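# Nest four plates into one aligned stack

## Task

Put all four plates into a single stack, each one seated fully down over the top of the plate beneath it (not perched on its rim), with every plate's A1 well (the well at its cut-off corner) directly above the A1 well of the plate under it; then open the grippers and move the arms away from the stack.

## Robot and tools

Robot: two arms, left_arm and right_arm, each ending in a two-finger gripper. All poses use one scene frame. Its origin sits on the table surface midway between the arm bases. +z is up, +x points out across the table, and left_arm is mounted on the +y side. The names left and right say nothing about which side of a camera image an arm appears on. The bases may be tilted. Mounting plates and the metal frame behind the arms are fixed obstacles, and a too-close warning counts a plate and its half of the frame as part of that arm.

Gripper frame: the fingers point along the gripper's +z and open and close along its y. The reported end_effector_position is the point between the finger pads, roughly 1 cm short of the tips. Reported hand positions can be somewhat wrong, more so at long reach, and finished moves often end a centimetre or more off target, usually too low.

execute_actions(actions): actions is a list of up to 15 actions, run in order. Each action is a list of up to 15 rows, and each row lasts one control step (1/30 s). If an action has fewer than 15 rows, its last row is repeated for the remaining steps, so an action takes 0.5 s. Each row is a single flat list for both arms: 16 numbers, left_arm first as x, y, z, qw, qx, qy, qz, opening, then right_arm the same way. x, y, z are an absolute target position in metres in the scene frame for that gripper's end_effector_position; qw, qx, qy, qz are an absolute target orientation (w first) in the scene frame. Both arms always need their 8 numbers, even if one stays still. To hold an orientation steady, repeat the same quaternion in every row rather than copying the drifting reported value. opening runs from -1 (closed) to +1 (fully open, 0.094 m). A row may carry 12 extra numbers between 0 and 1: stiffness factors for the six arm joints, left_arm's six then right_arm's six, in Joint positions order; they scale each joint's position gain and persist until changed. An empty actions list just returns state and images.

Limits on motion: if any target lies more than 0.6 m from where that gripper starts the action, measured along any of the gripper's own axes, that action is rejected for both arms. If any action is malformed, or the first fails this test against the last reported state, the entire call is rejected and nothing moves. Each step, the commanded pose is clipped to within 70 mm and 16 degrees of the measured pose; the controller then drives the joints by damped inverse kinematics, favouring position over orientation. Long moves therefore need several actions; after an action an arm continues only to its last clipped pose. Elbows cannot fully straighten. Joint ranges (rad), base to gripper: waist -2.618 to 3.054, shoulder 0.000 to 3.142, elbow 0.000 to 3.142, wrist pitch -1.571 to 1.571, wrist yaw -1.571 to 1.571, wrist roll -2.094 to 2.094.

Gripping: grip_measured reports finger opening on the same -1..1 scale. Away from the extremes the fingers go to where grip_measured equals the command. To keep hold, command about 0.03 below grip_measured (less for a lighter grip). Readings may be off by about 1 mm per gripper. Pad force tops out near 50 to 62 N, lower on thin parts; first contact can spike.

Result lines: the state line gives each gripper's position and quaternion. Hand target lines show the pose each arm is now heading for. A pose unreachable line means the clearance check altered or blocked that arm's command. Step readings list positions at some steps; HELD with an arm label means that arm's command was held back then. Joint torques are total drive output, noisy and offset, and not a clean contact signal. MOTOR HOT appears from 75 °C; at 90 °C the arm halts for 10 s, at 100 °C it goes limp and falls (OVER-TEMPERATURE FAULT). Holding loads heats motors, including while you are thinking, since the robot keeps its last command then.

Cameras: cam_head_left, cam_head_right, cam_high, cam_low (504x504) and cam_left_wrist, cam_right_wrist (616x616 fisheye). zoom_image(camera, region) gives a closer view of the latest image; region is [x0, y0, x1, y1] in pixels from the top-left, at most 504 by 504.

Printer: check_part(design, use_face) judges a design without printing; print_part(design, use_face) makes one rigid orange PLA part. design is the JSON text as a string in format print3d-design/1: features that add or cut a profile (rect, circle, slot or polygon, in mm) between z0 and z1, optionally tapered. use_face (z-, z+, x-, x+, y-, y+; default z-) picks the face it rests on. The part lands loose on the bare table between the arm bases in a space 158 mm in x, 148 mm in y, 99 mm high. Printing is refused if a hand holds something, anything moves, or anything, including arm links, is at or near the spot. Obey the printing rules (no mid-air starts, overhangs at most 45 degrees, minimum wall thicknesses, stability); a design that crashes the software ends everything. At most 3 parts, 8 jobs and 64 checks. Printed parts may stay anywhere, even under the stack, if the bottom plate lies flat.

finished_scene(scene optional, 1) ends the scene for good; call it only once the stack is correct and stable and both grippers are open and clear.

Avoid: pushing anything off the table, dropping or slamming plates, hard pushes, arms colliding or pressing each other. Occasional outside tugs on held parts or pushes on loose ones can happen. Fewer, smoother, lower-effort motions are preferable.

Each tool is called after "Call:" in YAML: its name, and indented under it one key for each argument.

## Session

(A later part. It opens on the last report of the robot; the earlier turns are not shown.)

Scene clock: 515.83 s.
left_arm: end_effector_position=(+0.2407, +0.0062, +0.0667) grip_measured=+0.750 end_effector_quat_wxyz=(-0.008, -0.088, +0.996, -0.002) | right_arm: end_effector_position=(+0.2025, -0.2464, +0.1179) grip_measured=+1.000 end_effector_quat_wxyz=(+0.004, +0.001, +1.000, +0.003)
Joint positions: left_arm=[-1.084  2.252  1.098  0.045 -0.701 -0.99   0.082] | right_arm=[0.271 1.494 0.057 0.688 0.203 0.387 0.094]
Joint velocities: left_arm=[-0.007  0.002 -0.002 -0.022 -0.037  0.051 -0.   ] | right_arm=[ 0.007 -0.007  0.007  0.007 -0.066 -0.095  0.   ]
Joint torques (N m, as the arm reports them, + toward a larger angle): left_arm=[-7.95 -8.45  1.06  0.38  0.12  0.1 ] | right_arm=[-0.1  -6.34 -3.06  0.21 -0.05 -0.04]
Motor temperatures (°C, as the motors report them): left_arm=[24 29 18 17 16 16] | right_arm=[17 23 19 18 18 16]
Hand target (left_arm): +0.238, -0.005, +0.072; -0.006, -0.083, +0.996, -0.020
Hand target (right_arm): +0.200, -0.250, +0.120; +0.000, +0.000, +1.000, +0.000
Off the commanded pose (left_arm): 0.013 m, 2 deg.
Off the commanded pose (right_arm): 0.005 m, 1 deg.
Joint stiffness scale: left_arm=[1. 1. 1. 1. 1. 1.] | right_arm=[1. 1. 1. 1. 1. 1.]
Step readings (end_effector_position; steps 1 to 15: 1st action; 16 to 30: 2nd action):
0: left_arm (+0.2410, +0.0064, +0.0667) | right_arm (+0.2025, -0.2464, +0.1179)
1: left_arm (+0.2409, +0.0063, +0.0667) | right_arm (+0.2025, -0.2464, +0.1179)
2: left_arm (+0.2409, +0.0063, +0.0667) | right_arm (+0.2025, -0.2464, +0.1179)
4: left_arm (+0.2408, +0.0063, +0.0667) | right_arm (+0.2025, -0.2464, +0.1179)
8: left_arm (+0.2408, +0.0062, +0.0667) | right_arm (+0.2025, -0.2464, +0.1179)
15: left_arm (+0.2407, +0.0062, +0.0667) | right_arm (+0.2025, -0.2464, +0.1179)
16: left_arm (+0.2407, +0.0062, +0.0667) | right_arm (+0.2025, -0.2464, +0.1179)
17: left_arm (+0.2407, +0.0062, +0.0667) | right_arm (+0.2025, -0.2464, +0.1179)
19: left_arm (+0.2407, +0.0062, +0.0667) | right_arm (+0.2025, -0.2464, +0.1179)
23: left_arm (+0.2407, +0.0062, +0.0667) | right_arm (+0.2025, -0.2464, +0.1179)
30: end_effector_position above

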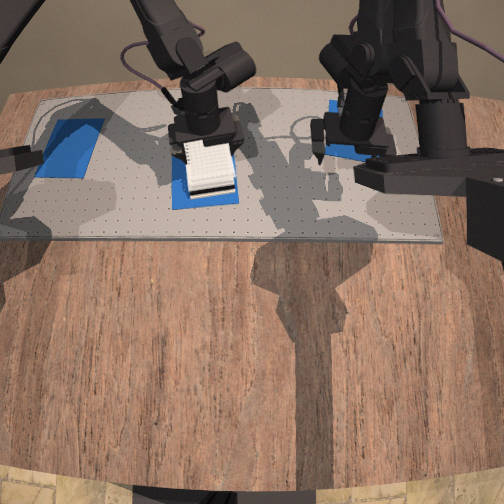

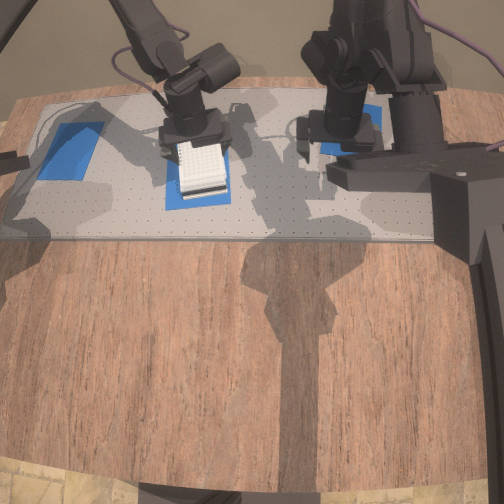

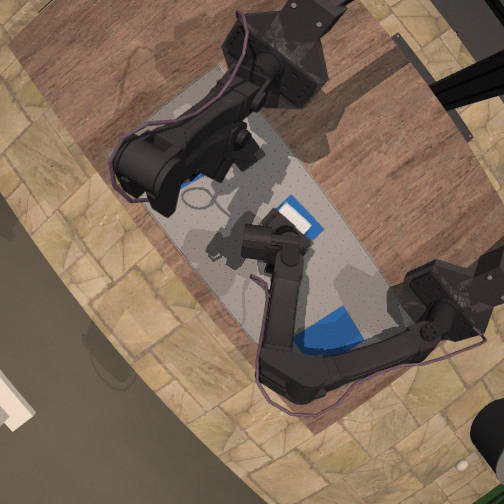

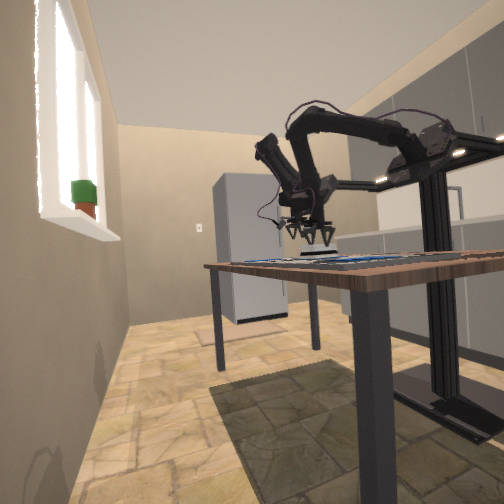

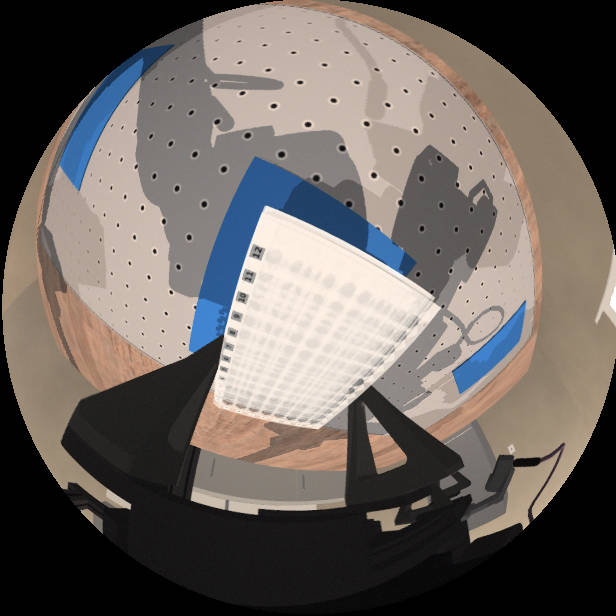

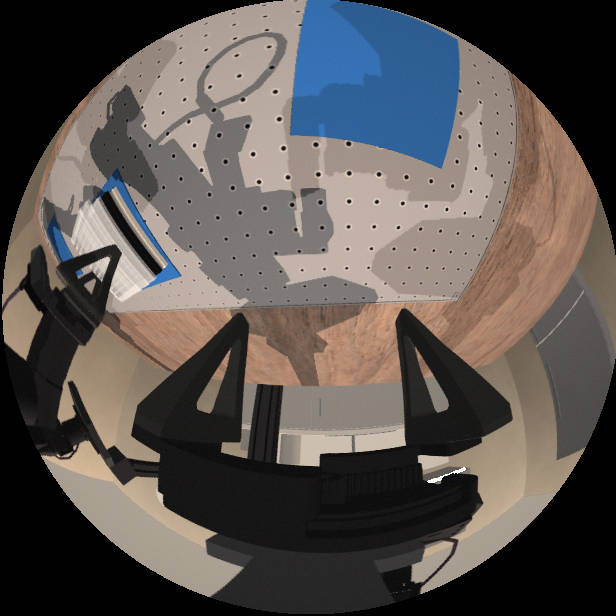

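Call:
execute_actions:
  actions:
    - [[0.235,0.0,0.071,-0.01,-0.083,0.996,-0.02,0.72,0.2,-0.25,0.12,0,0,1,0,1]]
    - [[0.235,0.0,0.071,-0.01,-0.083,0.996,-0.02,0.72,0.2,-0.25,0.12,0,0,1,0,1]]

Call:
zoom_image:
  camera: "cam_right_wrist"
  region: [50,160,190,310]

Call:
zoom_image:
  camera: "cam_head_left"
  region: [165,140,245,210]

Scene clock: 524.70 s.
left_arm: end_effector_position=(+0.2407, +0.0059, +0.0667) grip_measured=+0.750 end_effector_quat_wxyz=(-0.008, -0.087, +0.996, -0.003) | right_arm: end_effector_position=(+0.2025, -0.2464, +0.1179) grip_measured=+1.000 end_effector_quat_wxyz=(+0.004, +0.001, +1.000, +0.003)
Joint positions: left_arm=[-1.084  2.252  1.098  0.045 -0.7   -0.988  0.082] | right_arm=[0.271 1.494 0.057 0.688 0.203 0.387 0.094]
Joint velocities: left_arm=[ 0.007  0.007 -0.002 -0.037 -0.022 -0.066 -0.001] | right_arm=[-0.007  0.012  0.007  0.081 -0.051 -0.051  0.   ]
Joint torques (N m, as the arm reports them, + toward a larger angle): left_arm=[-7.5  -8.94 -0.58  0.5   0.21  0.11] | right_arm=[-0.09 -6.33 -3.03  0.2  -0.06 -0.04]
Motor temperatures (°C, as the motors report them): left_arm=[25 29 18 17 16 16] | right_arm=[17 23 20 18 18 16]
Hand target (left_arm): +0.235, +0.000, +0.071; -0.010, -0.083, +0.996, -0.019
Hand target (right_arm): +0.200, -0.250, +0.120; +0.000, +0.000, +1.000, +0.000
Off the commanded pose (left_arm): 0.009 m, 2 deg.
Off the commanded pose (right_arm): 0.005 m, 1 deg.
Joint stiffness scale: left_arm=[1. 1. 1. 1. 1. 1.] | right_arm=[1. 1. 1. 1. 1. 1.]
Step readings (end_effector_position; steps 1 to 15: 1st action; 16 to 30: 2nd action):
0: left_arm (+0.2407, +0.0062, +0.0667) | right_arm (+0.2025, -0.2464, +0.1179)
1: left_arm (+0.2407, +0.0060, +0.0667) | right_arm (+0.2025, -0.2464, +0.1179)
2: left_arm (+0.2407, +0.0060, +0.0667) | right_arm (+0.2025, -0.2464, +0.1179)
4: left_arm (+0.2407, +0.0060, +0.0667) | right_arm (+0.2025, -0.2464, +0.1179)
8: left_arm (+0.2407, +0.0059, +0.0667) | right_arm (+0.2025, -0.2464, +0.1179)
15: left_arm (+0.2407, +0.0059, +0.0667) | right_arm (+0.2025, -0.2464, +0.1179)
16: left_arm (+0.2407, +0.0059, +0.0667) | right_arm (+0.2025, -0.2464, +0.1179)
17: left_arm (+0.2407, +0.0059, +0.0667) | right_arm (+0.2025, -0.2464, +0.1179)
19: left_arm (+0.2407, +0.0059, +0.0667) | right_arm (+0.2025, -0.2464, +0.1179)
23: left_arm (+0.2407, +0.0059, +0.0667) | right_arm (+0.2025, -0.2464, +0.1179)
30: end_effector_position above

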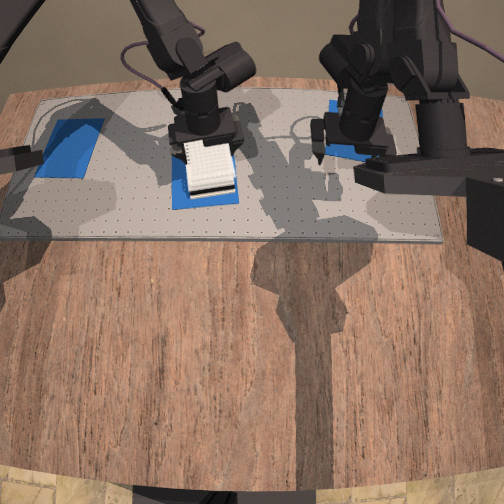

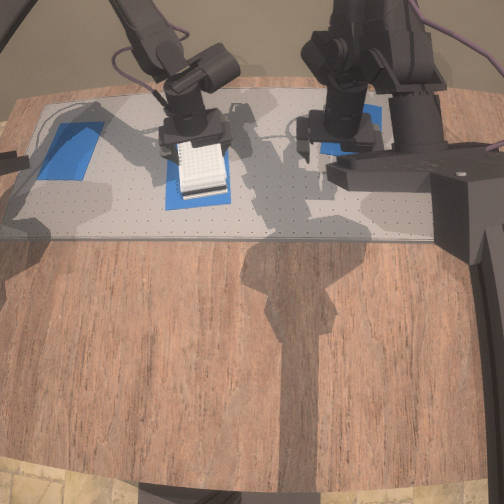

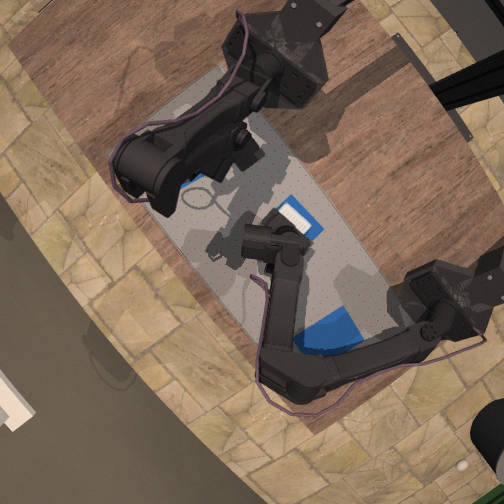

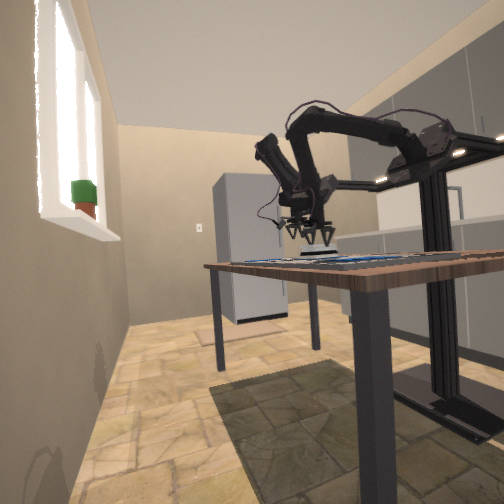

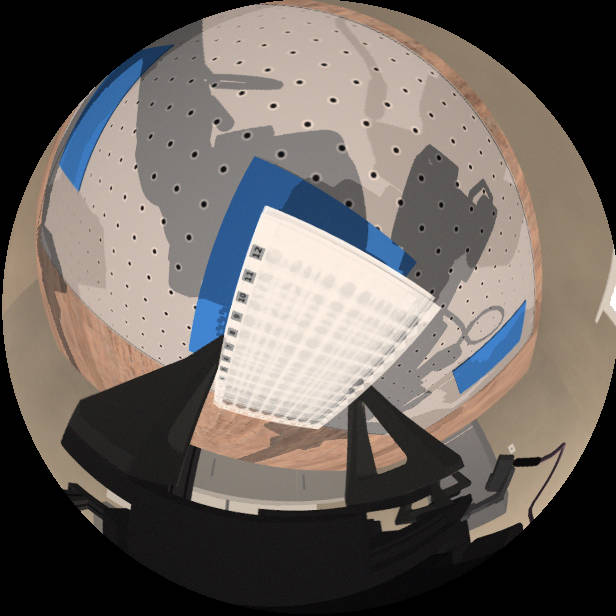

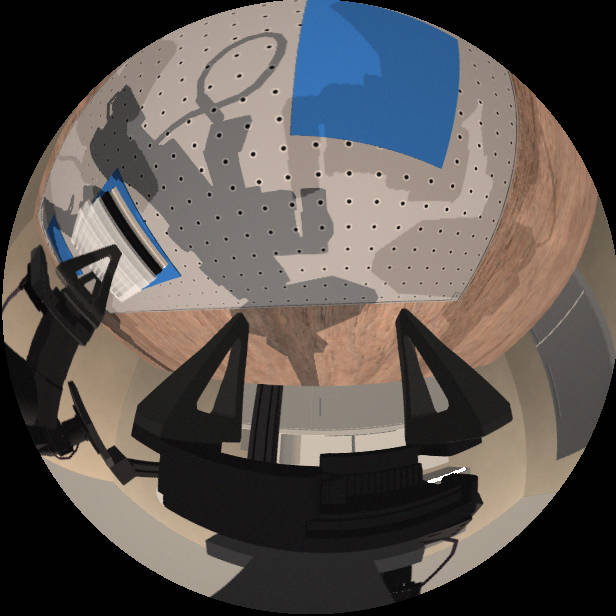

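Region (50, 160, 190, 310) of cam_right_wrist's 616x616 image, scaled by 3.360, with more detail than that image has; it fills the left 470 columns of this view, and the rest is white.

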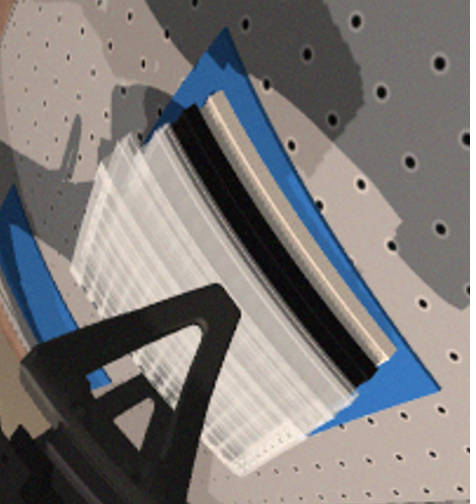

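Region (165, 140, 245, 210) of cam_head_left's 504x504 image, scaled by 6.300, with more detail than that image has; it fills the top 441 rows of this view, and the rest is white.

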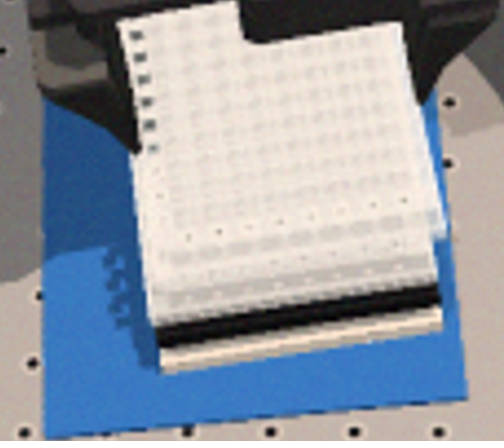

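Call:
execute_actions:
  actions:
    - [[0.238,0.0,0.071,-0.006,-0.085,0.996,-0.01,1,0.2,-0.25,0.12,0,0,1,0,1]]
    - [[0.236,0.008,0.105,0,-0.085,0.996,0,1,0.2,-0.25,0.12,0,0,1,0,1]]
    - [[0.33,0.022,0.11,0,-0.085,0.996,0,0,0.2,-0.25,0.12,0,0,1,0,1]]
    - [[0.335,0.018,0.08,0,-0.085,0.996,0,0,0.2,-0.25,0.12,0,0,1,0,1]]
    - [[0.335,0.015,0.052,0,-0.085,0.996,0,0,0.2,-0.25,0.12,0,0,1,0,1]]

Call:
zoom_image:
  camera: "cam_right_wrist"
  region: [50,160,190,340]

Call:
zoom_image:
  camera: "cam_head_left"
  region: [160,110,250,210]

Scene clock: 535.00 s.
left_arm: end_effector_position=(+0.3232, +0.0280, +0.0478) grip_measured=+0.002 end_effector_quat_wxyz=(-0.013, -0.081, +0.997, +0.015) | right_arm: end_effector_position=(+0.2025, -0.2464, +0.1179) grip_measured=+1.000 end_effector_quat_wxyz=(+0.004, +0.001, +1.000, +0.003)
Joint positions: left_arm=[-0.917  2.194  1.265 -0.107 -0.637 -0.816  0.047] | right_arm=[0.271 1.494 0.057 0.688 0.203 0.387 0.094]
Joint velocities: left_arm=[ 0.007  0.007 -0.012 -0.066  0.037  0.007 -0.   ] | right_arm=[ 0.002 -0.002  0.017  0.051  0.007 -0.037  0.   ]
Joint torques (N m, as the arm reports them, + toward a larger angle): left_arm=[-6.88 -9.66  3.78  0.19 -0.02  0.04] | right_arm=[-0.1  -6.34 -3.03  0.2  -0.06 -0.05]
Motor temperatures (°C, as the motors report them): left_arm=[25 29 18 17 16 16] | right_arm=[17 23 20 18 18 16]
Hand target (left_arm): +0.334, +0.015, +0.052; -0.001, -0.085, +0.996, -0.000
Hand target (right_arm): +0.200, -0.250, +0.120; +0.000, +0.000, +1.000, +0.000
Off the commanded pose (left_arm): 0.018 m, 2 deg.
Off the commanded pose (right_arm): 0.005 m, 1 deg.
Joint stiffness scale: left_arm=[1. 1. 1. 1. 1. 1.] | right_arm=[1. 1. 1. 1. 1. 1.]
Step readings (end_effector_position; steps 1 to 15: 1st action; 16 to 30: 2nd action; 31 to 45: 3rd action; 46 to 60: 4th action; 61 to 75: 5th action):
0: left_arm (+0.2407, +0.0059, +0.0667) | right_arm (+0.2025, -0.2464, +0.1179)
1: left_arm (+0.2407, +0.0060, +0.0667) | right_arm (+0.2025, -0.2464, +0.1179)
2: left_arm (+0.2407, +0.0059, +0.0667) | right_arm (+0.2025, -0.2464, +0.1179)
4: left_arm (+0.2407, +0.0059, +0.0667) | right_arm (+0.2025, -0.2464, +0.1179)
8: left_arm (+0.2407, +0.0059, +0.0667) | right_arm (+0.2025, -0.2464, +0.1179)
15: left_arm (+0.2407, +0.0059, +0.0667) | right_arm (+0.2025, -0.2464, +0.1179)
16: left_arm (+0.2408, +0.0063, +0.0687) | right_arm (+0.2025, -0.2464, +0.1179)
17: left_arm (+0.2400, +0.0087, +0.0729) | right_arm (+0.2025, -0.2464, +0.1179)
19: left_arm (+0.2397, +0.0091, +0.0837) | right_arm (+0.2025, -0.2464, +0.1179)
23: left_arm (+0.2430, +0.0017, +0.0968) | right_arm (+0.2025, -0.2464, +0.1179)
30: left_arm (+0.2420, +0.0048, +0.0975) | right_arm (+0.2025, -0.2464, +0.1179)
31: left_arm (+0.2441, +0.0065, +0.0975) | right_arm (+0.2025, -0.2464, +0.1179)
32: left_arm (+0.2486, +0.0109, +0.0977) | right_arm (+0.2025, -0.2464, +0.1179)
34: left_arm (+0.2741, +0.0220, +0.0968) | right_arm (+0.2025, -0.2464, +0.1179)
38: left_arm (+0.3341, +0.0304, +0.0996) | right_arm (+0.2025, -0.2464, +0.1179)
45: left_arm (+0.3362, +0.0286, +0.1032) | right_arm (+0.2025, -0.2464, +0.1179)
46: left_arm (+0.3349, +0.0287, +0.1011) | right_arm (+0.2025, -0.2464, +0.1179)
47: left_arm (+0.3350, +0.0266, +0.0973) | right_arm (+0.2025, -0.2464, +0.1179)
49: left_arm (+0.3324, +0.0255, +0.0868) | right_arm (+0.2025, -0.2464, +0.1179)
53: left_arm (+0.3224, +0.0303, +0.0750) | right_arm (+0.2025, -0.2464, +0.1179)
60: left_arm (+0.3218, +0.0298, +0.0745) | right_arm (+0.2025, -0.2464, +0.1179)
61: left_arm (+0.3224, +0.0293, +0.0727) | right_arm (+0.2025, -0.2464, +0.1179)
62: left_arm (+0.3242, +0.0267, +0.0687) | right_arm (+0.2025, -0.2464, +0.1179)
64: left_arm (+0.3264, +0.0242, +0.0589) | right_arm (+0.2025, -0.2464, +0.1179)
68: left_arm (+0.3230, +0.0288, +0.0483) | right_arm (+0.2025, -0.2464, +0.1179)
75: end_effector_position above

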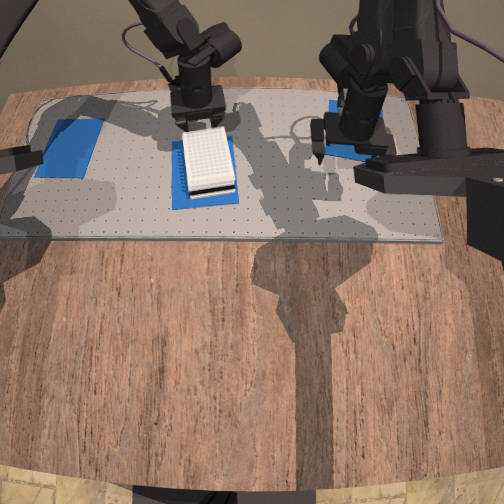

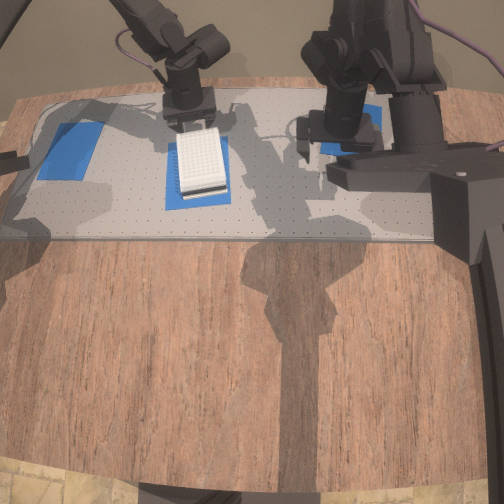

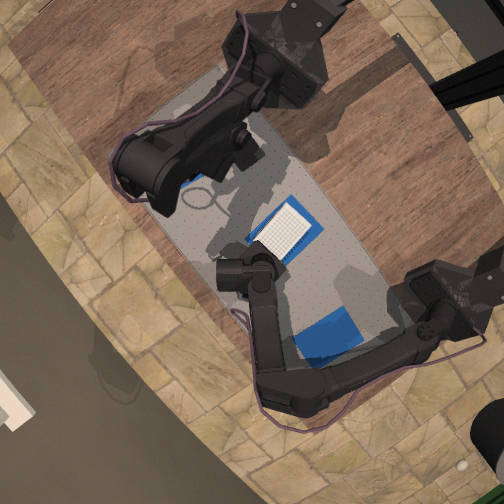

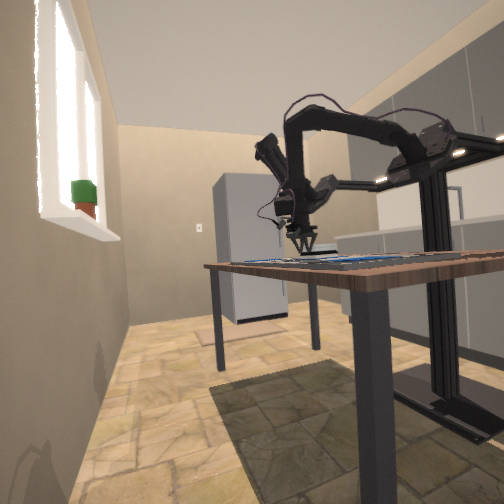

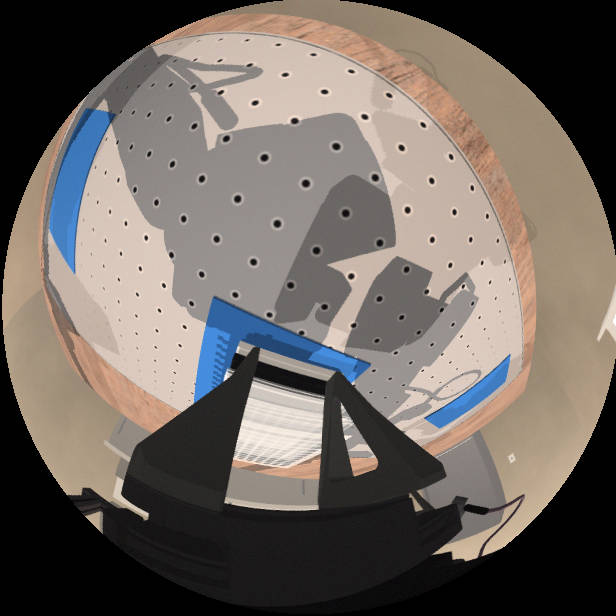

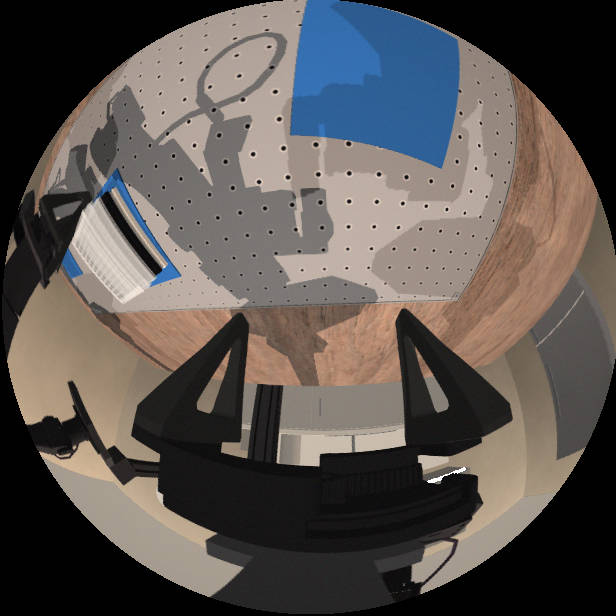

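Region (50, 160, 190, 340) of cam_right_wrist's 616x616 image, scaled by 2.800, with more detail than that image has.

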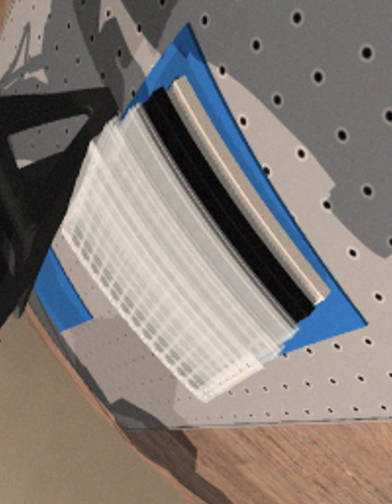

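Region (160, 110, 250, 210) of cam_head_left's 504x504 image, scaled by 5.040, with more detail than that image has; it fills the left 454 columns of this view, and the rest is white.

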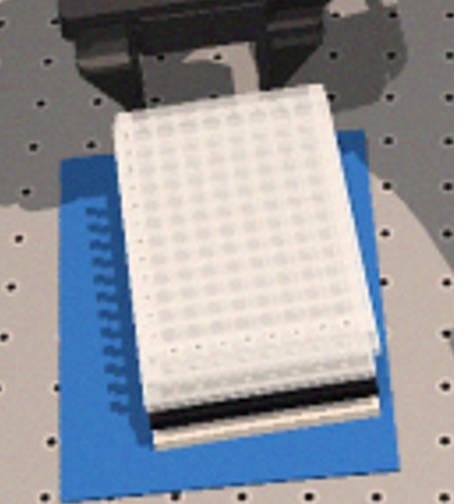

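Call:
execute_actions:
  actions:
    - [[0.325,0.01,0.056,0,-0.085,0.996,0,0,0.2,-0.25,0.12,0,0,1,0,1]]
    - [[0.318,0.01,0.056,0,-0.085,0.996,0,0,0.2,-0.25,0.12,0,0,1,0,1]]

Call:
zoom_image:
  camera: "cam_head_left"
  region: [150,90,270,210]

Scene clock: 547.87 s.
left_arm: end_effector_position=(+0.3244, +0.0189, +0.0517) grip_measured=+0.002 end_effector_quat_wxyz=(-0.005, -0.091, +0.996, +0.004) | right_arm: end_effector_position=(+0.2025, -0.2464, +0.1179) grip_measured=+1.000 end_effector_quat_wxyz=(+0.004, +0.001, +1.000, +0.003)
Joint positions: left_arm=[-0.934  2.194  1.265 -0.084 -0.641 -0.836  0.047] | right_arm=[0.271 1.494 0.057 0.688 0.203 0.387 0.094]
Joint velocities: left_arm=[-0.017  0.002  0.002  0.051 -0.007 -0.007 -0.001] | right_arm=[ 0.007 -0.012  0.002 -0.022  0.037 -0.037  0.   ]
Joint torques (N m, as the arm reports them, + toward a larger angle): left_arm=[-8.08 -8.93  1.46  0.25 -0.15 -0.06] | right_arm=[-0.1  -6.36 -3.05  0.21 -0.05 -0.04]
Motor temperatures (°C, as the motors report them): left_arm=[24 30 18 17 16 16] | right_arm=[17 23 20 18 18 16]
Hand target (left_arm): +0.318, +0.010, +0.056; +0.000, -0.085, +0.996, +0.000
Hand target (right_arm): +0.200, -0.250, +0.120; +0.000, +0.000, +1.000, +0.000
Off the commanded pose (left_arm): 0.012 m, 1 deg.
Off the commanded pose (right_arm): 0.005 m, 1 deg.
Joint stiffness scale: left_arm=[1. 1. 1. 1. 1. 1.] | right_arm=[1. 1. 1. 1. 1. 1.]
Step readings (end_effector_position; steps 1 to 15: 1st action; 16 to 30: 2nd action):
0: left_arm (+0.3234, +0.0276, +0.0477) | right_arm (+0.2025, -0.2464, +0.1179)
1: left_arm (+0.3234, +0.0274, +0.0478) | right_arm (+0.2025, -0.2464, +0.1179)
2: left_arm (+0.3234, +0.0269, +0.0481) | right_arm (+0.2025, -0.2464, +0.1179)
4: left_arm (+0.3230, +0.0256, +0.0488) | right_arm (+0.2025, -0.2464, +0.1179)
8: left_arm (+0.3225, +0.0236, +0.0499) | right_arm (+0.2025, -0.2464, +0.1179)
15: left_arm (+0.3225, +0.0234, +0.0500) | right_arm (+0.2025, -0.2464, +0.1179)
16: left_arm (+0.3228, +0.0232, +0.0500) | right_arm (+0.2025, -0.2464, +0.1179)
17: left_arm (+0.3231, +0.0227, +0.0502) | right_arm (+0.2025, -0.2464, +0.1179)
19: left_arm (+0.3236, +0.0212, +0.0508) | right_arm (+0.2025, -0.2464, +0.1179)
23: left_arm (+0.3239, +0.0192, +0.0516) | right_arm (+0.2025, -0.2464, +0.1179)
30: end_effector_position above

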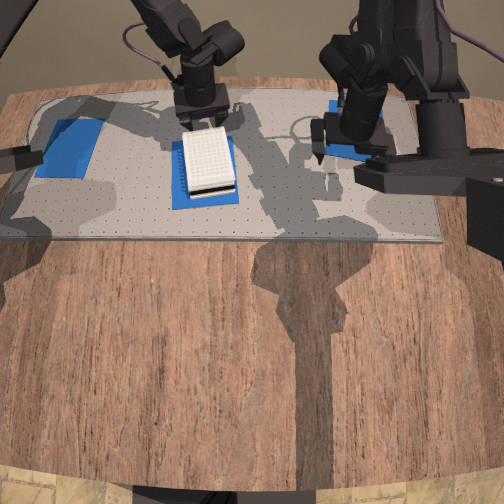

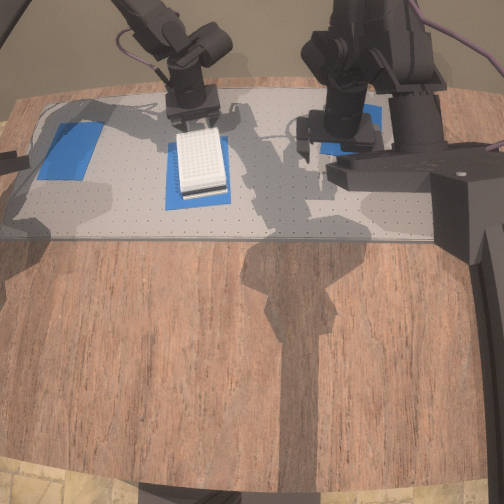

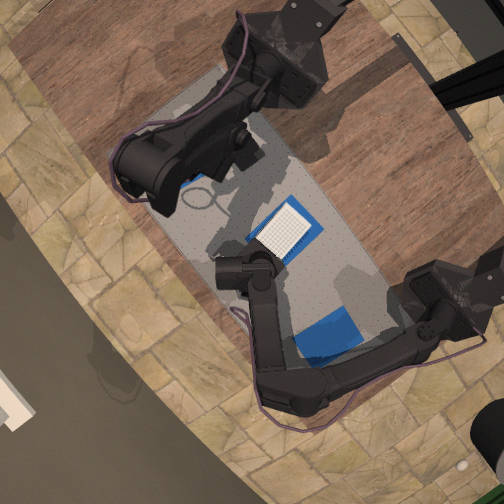

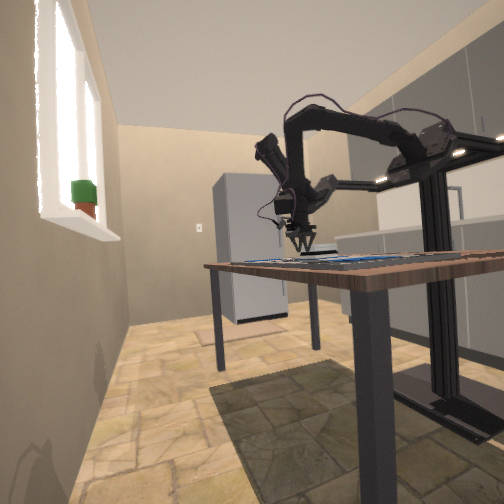

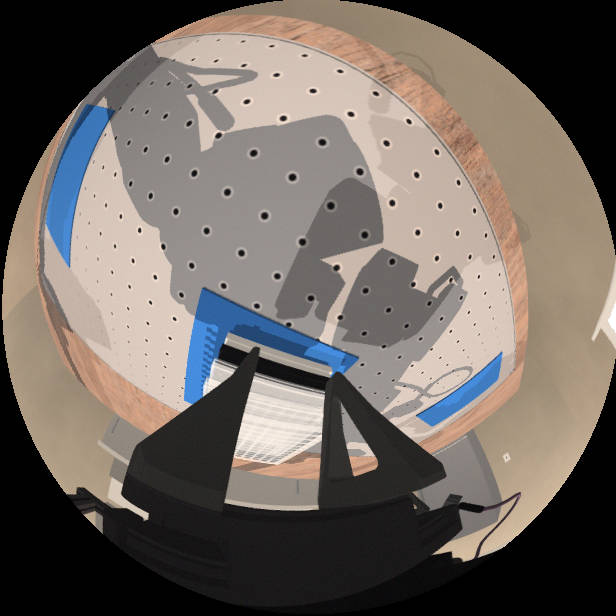

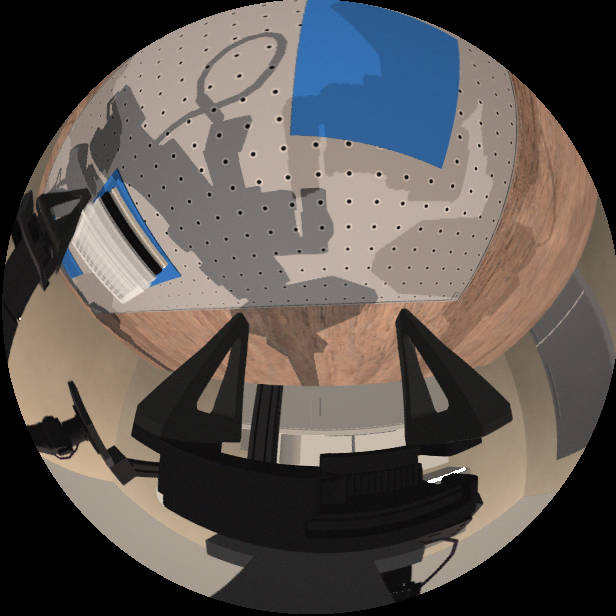

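Region (150, 90, 270, 210) of cam_head_left's 504x504 image, scaled by 4.200, with more detail than that image has.

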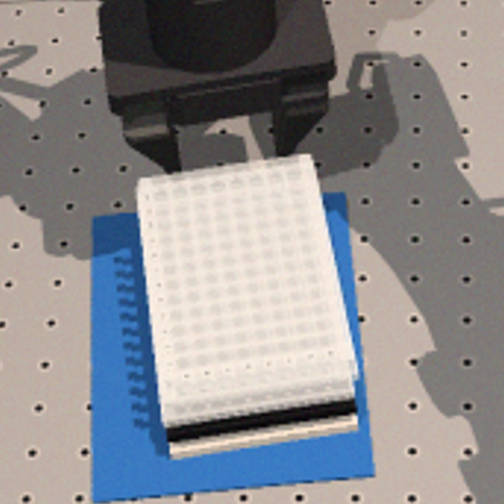

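Call:
execute_actions:
  actions:
    - [[0.310,0.014,0.054,0,-0.085,0.996,0,0,0.2,-0.25,0.12,0,0,1,0,1]]
    - [[0.304,0.014,0.053,0,-0.085,0.996,0,0,0.2,-0.25,0.12,0,0,1,0,1]]

Call:
zoom_image:
  camera: "cam_right_wrist"
  region: [30,150,190,310]

Scene clock: 559.77 s.
left_arm: end_effector_position=(+0.3221, +0.0196, +0.0504) grip_measured=+0.002 end_effector_quat_wxyz=(+0.006, -0.099, +0.995, +0.001) | right_arm: end_effector_position=(+0.2025, -0.2464, +0.1179) grip_measured=+1.000 end_effector_quat_wxyz=(+0.004, +0.001, +1.000, +0.003)
Joint positions: left_arm=[-0.938  2.196  1.234 -0.029 -0.654 -0.84   0.047] | right_arm=[0.271 1.494 0.057 0.688 0.203 0.387 0.094]
Joint velocities: left_arm=[-0.002 -0.012 -0.007  0.007 -0.022 -0.051 -0.   ] | right_arm=[-0.002 -0.002 -0.002  0.022  0.007 -0.051  0.   ]
Joint torques (N m, as the arm reports them, + toward a larger angle): left_arm=[-8.2  -8.57 -0.22  0.25 -0.07 -0.08] | right_arm=[-0.11 -6.36 -3.03  0.2  -0.04 -0.05]
Motor temperatures (°C, as the motors report them): left_arm=[25 30 18 17 16 16] | right_arm=[17 23 20 18 18 16]
Hand target (left_arm): +0.305, +0.015, +0.053; +0.001, -0.085, +0.996, +0.000
Hand target (right_arm): +0.200, -0.250, +0.120; +0.000, +0.000, +1.000, +0.000
Off the commanded pose (left_arm): 0.019 m, 2 deg.
Off the commanded pose (right_arm): 0.005 m, 1 deg.
Joint stiffness scale: left_arm=[1. 1. 1. 1. 1. 1.] | right_arm=[1. 1. 1. 1. 1. 1.]
Step readings (end_effector_position; steps 1 to 15: 1st action; 16 to 30: 2nd action):
0: left_arm (+0.3246, +0.0189, +0.0517) | right_arm (+0.2025, -0.2464, +0.1179)
1: left_arm (+0.3244, +0.0188, +0.0515) | right_arm (+0.2025, -0.2464, +0.1179)
2: left_arm (+0.3242, +0.0188, +0.0513) | right_arm (+0.2025, -0.2464, +0.1179)
4: left_arm (+0.3227, +0.0196, +0.0509) | right_arm (+0.2025, -0.2464, +0.1179)
8: left_arm (+0.3231, +0.0195, +0.0507) | right_arm (+0.2025, -0.2464, +0.1179)
15: left_arm (+0.3240, +0.0188, +0.0507) | right_arm (+0.2025, -0.2464, +0.1179)
16: left_arm (+0.3238, +0.0189, +0.0506) | right_arm (+0.2025, -0.2464, +0.1179)
17: left_arm (+0.3233, +0.0191, +0.0505) | right_arm (+0.2025, -0.2464, +0.1179)
19: left_arm (+0.3218, +0.0197, +0.0501) | right_arm (+0.2025, -0.2464, +0.1179)
23: left_arm (+0.3220, +0.0195, +0.0504) | right_arm (+0.2025, -0.2464, +0.1179)
30: end_effector_position above

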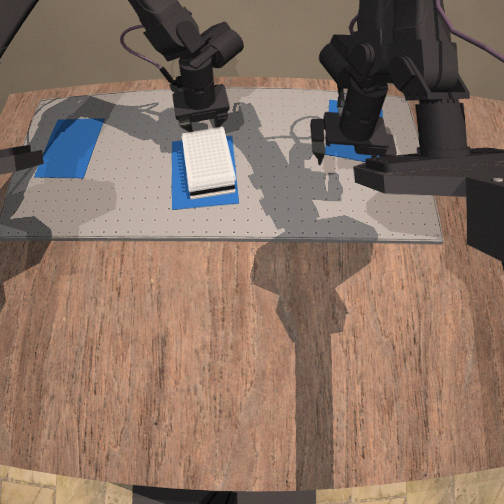

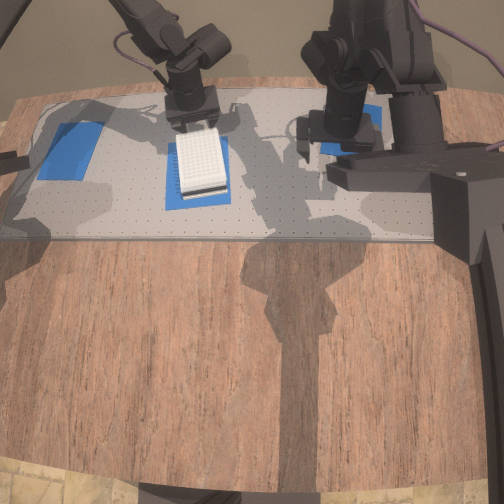

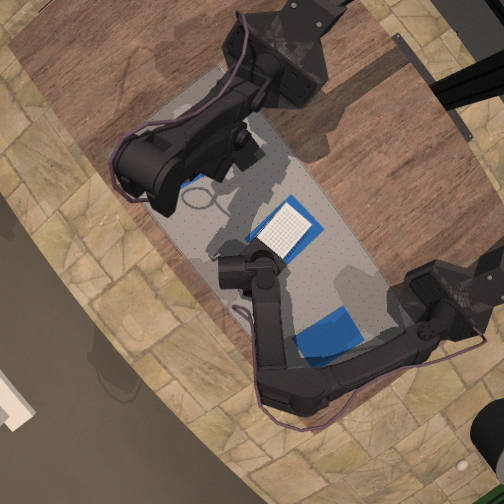

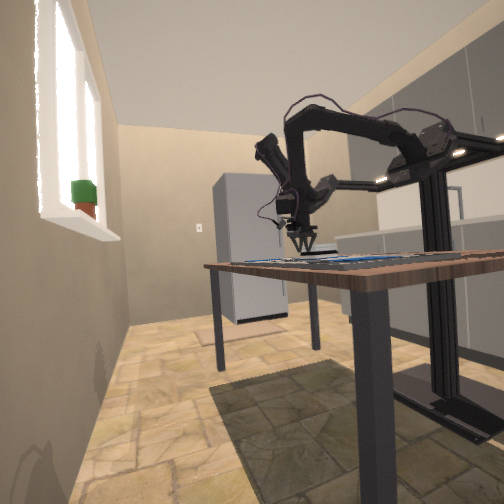

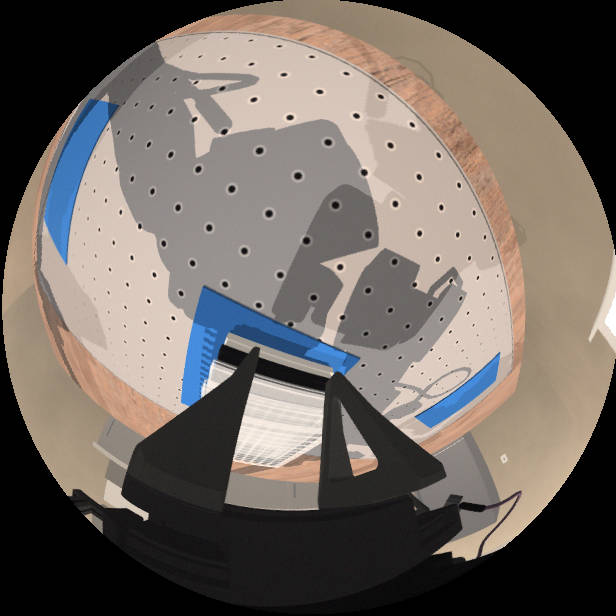

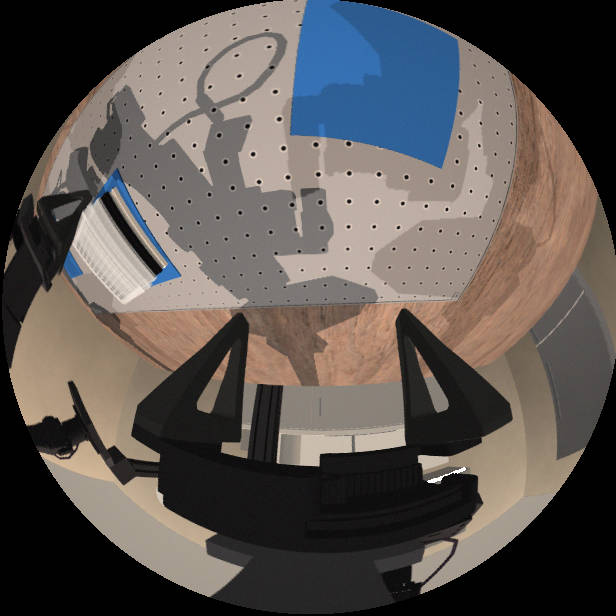

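Region (30, 150, 190, 310) of cam_right_wrist's 616x616 image, scaled by 3.150, with more detail than that image has.

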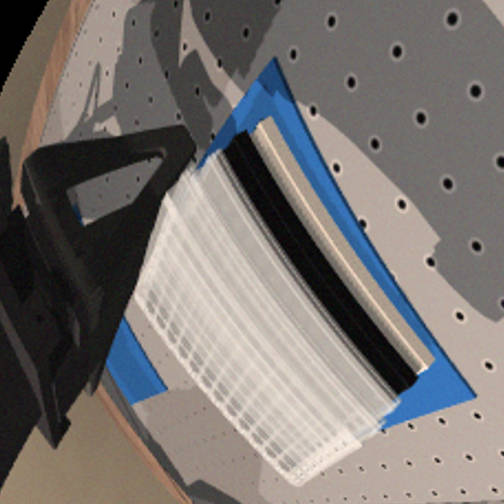

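Call:
execute_actions:
  actions:
    - [[0.300,0.014,0.051,0,-0.085,0.996,0,0,0.2,-0.25,0.12,0,0,1,0,1]]
    - [[0.296,0.014,0.051,0,-0.085,0.996,0,0,0.2,-0.25,0.12,0,0,1,0,1]]

Call:
zoom_image:
  camera: "cam_right_wrist"
  region: [30,150,190,310]

Scene clock: 565.70 s.
left_arm: end_effector_position=(+0.3182, +0.0192, +0.0493) grip_measured=+0.002 end_effector_quat_wxyz=(+0.012, -0.103, +0.995, +0.001) | right_arm: end_effector_position=(+0.2025, -0.2464, +0.1179) grip_measured=+1.000 end_effector_quat_wxyz=(+0.004, +0.001, +1.000, +0.003)
Joint positions: left_arm=[-0.943  2.202  1.217  0.003 -0.663 -0.846  0.047] | right_arm=[0.271 1.494 0.057 0.688 0.203 0.387 0.094]
Joint velocities: left_arm=[-0.002 -0.002 -0.007  0.051 -0.007 -0.007  0.   ] | right_arm=[-0.012  0.002  0.007 -0.037  0.022 -0.022  0.   ]
Joint torques (N m, as the arm reports them, + toward a larger angle): left_arm=[-8.27 -8.17 -0.42  0.22 -0.01 -0.07] | right_arm=[-0.1  -6.34 -2.98  0.21 -0.05 -0.05]
Motor temperatures (°C, as the motors report them): left_arm=[25 30 18 17 16 16] | right_arm=[17 23 20 18 18 16]
Hand target (left_arm): +0.297, +0.015, +0.051; +0.001, -0.085, +0.996, +0.000
Hand target (right_arm): +0.200, -0.250, +0.120; +0.000, +0.000, +1.000, +0.000
Off the commanded pose (left_arm): 0.023 m, 2 deg.
Off the commanded pose (right_arm): 0.005 m, 1 deg.
Joint stiffness scale: left_arm=[1. 1. 1. 1. 1. 1.] | right_arm=[1. 1. 1. 1. 1. 1.]
Step readings (end_effector_position; steps 1 to 15: 1st action; 16 to 30: 2nd action):
0: left_arm (+0.3221, +0.0195, +0.0504) | right_arm (+0.2025, -0.2464, +0.1179)
1: left_arm (+0.3221, +0.0194, +0.0502) | right_arm (+0.2025, -0.2464, +0.1179)
2: left_arm (+0.3221, +0.0191, +0.0498) | right_arm (+0.2025, -0.2464, +0.1179)
4: left_arm (+0.3225, +0.0191, +0.0492) | right_arm (+0.2025, -0.2464, +0.1179)
8: left_arm (+0.3230, +0.0188, +0.0490) | right_arm (+0.2025, -0.2464, +0.1179)
15: left_arm (+0.3231, +0.0187, +0.0488) | right_arm (+0.2025, -0.2464, +0.1179)
16: left_arm (+0.3227, +0.0188, +0.0487) | right_arm (+0.2025, -0.2464, +0.1179)
17: left_arm (+0.3221, +0.0192, +0.0486) | right_arm (+0.2025, -0.2464, +0.1179)
19: left_arm (+0.3200, +0.0195, +0.0488) | right_arm (+0.2025, -0.2464, +0.1179)
23: left_arm (+0.3182, +0.0192, +0.0493) | right_arm (+0.2025, -0.2464, +0.1179)
30: end_effector_position above

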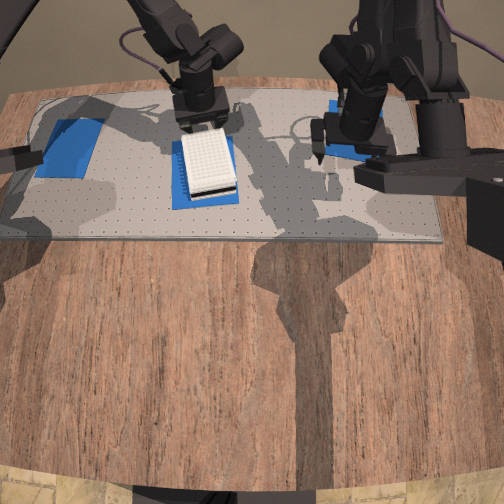

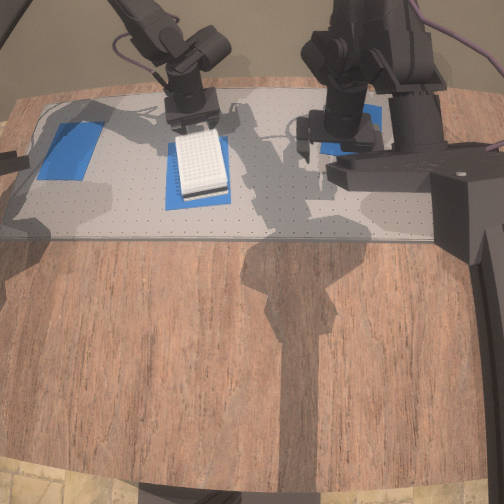

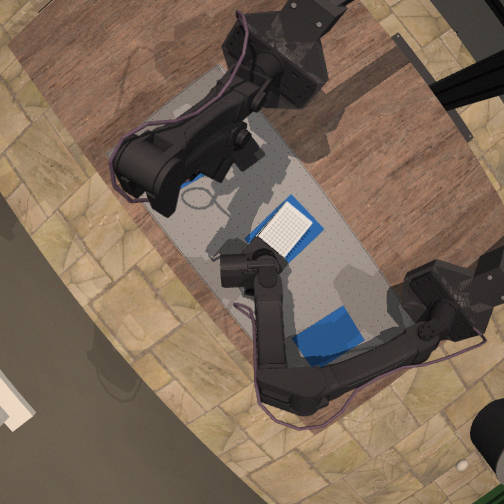

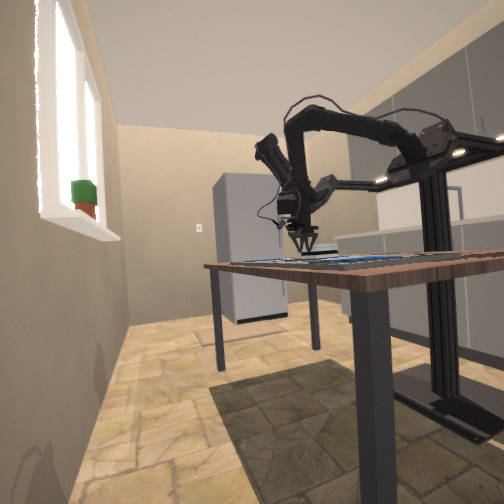

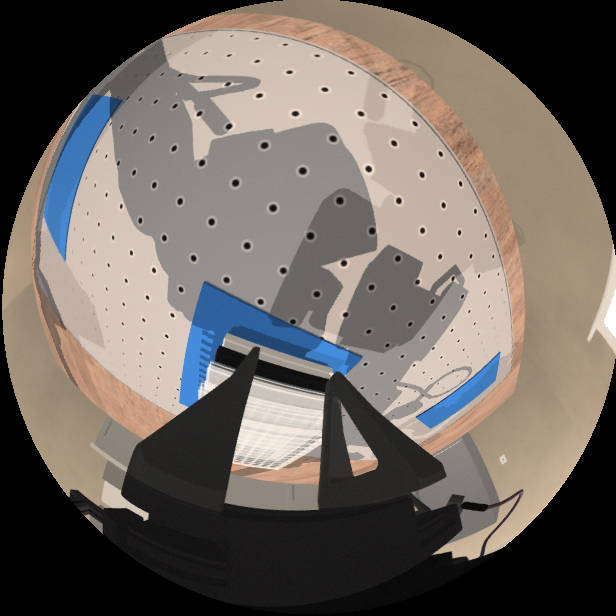

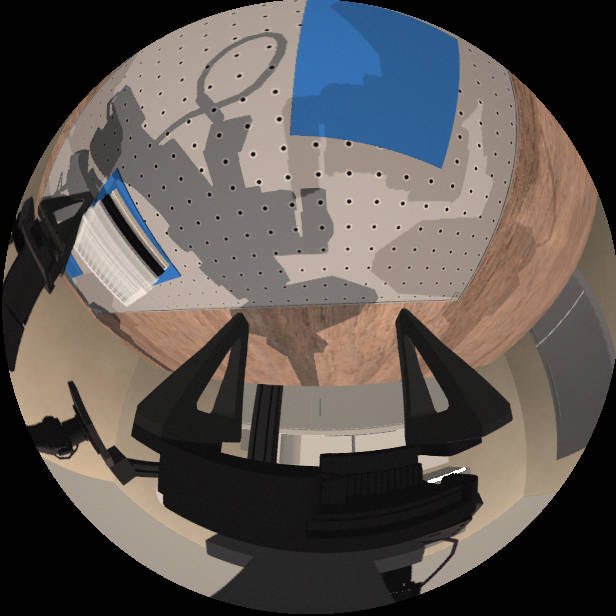

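Region (30, 150, 190, 310) of cam_right_wrist's 616x616 image, scaled by 3.150, with more detail than that image has.

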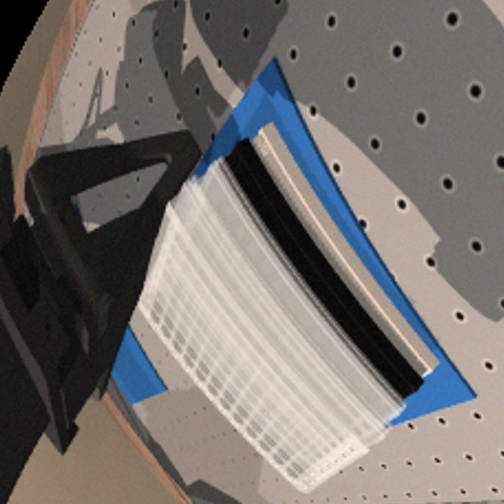

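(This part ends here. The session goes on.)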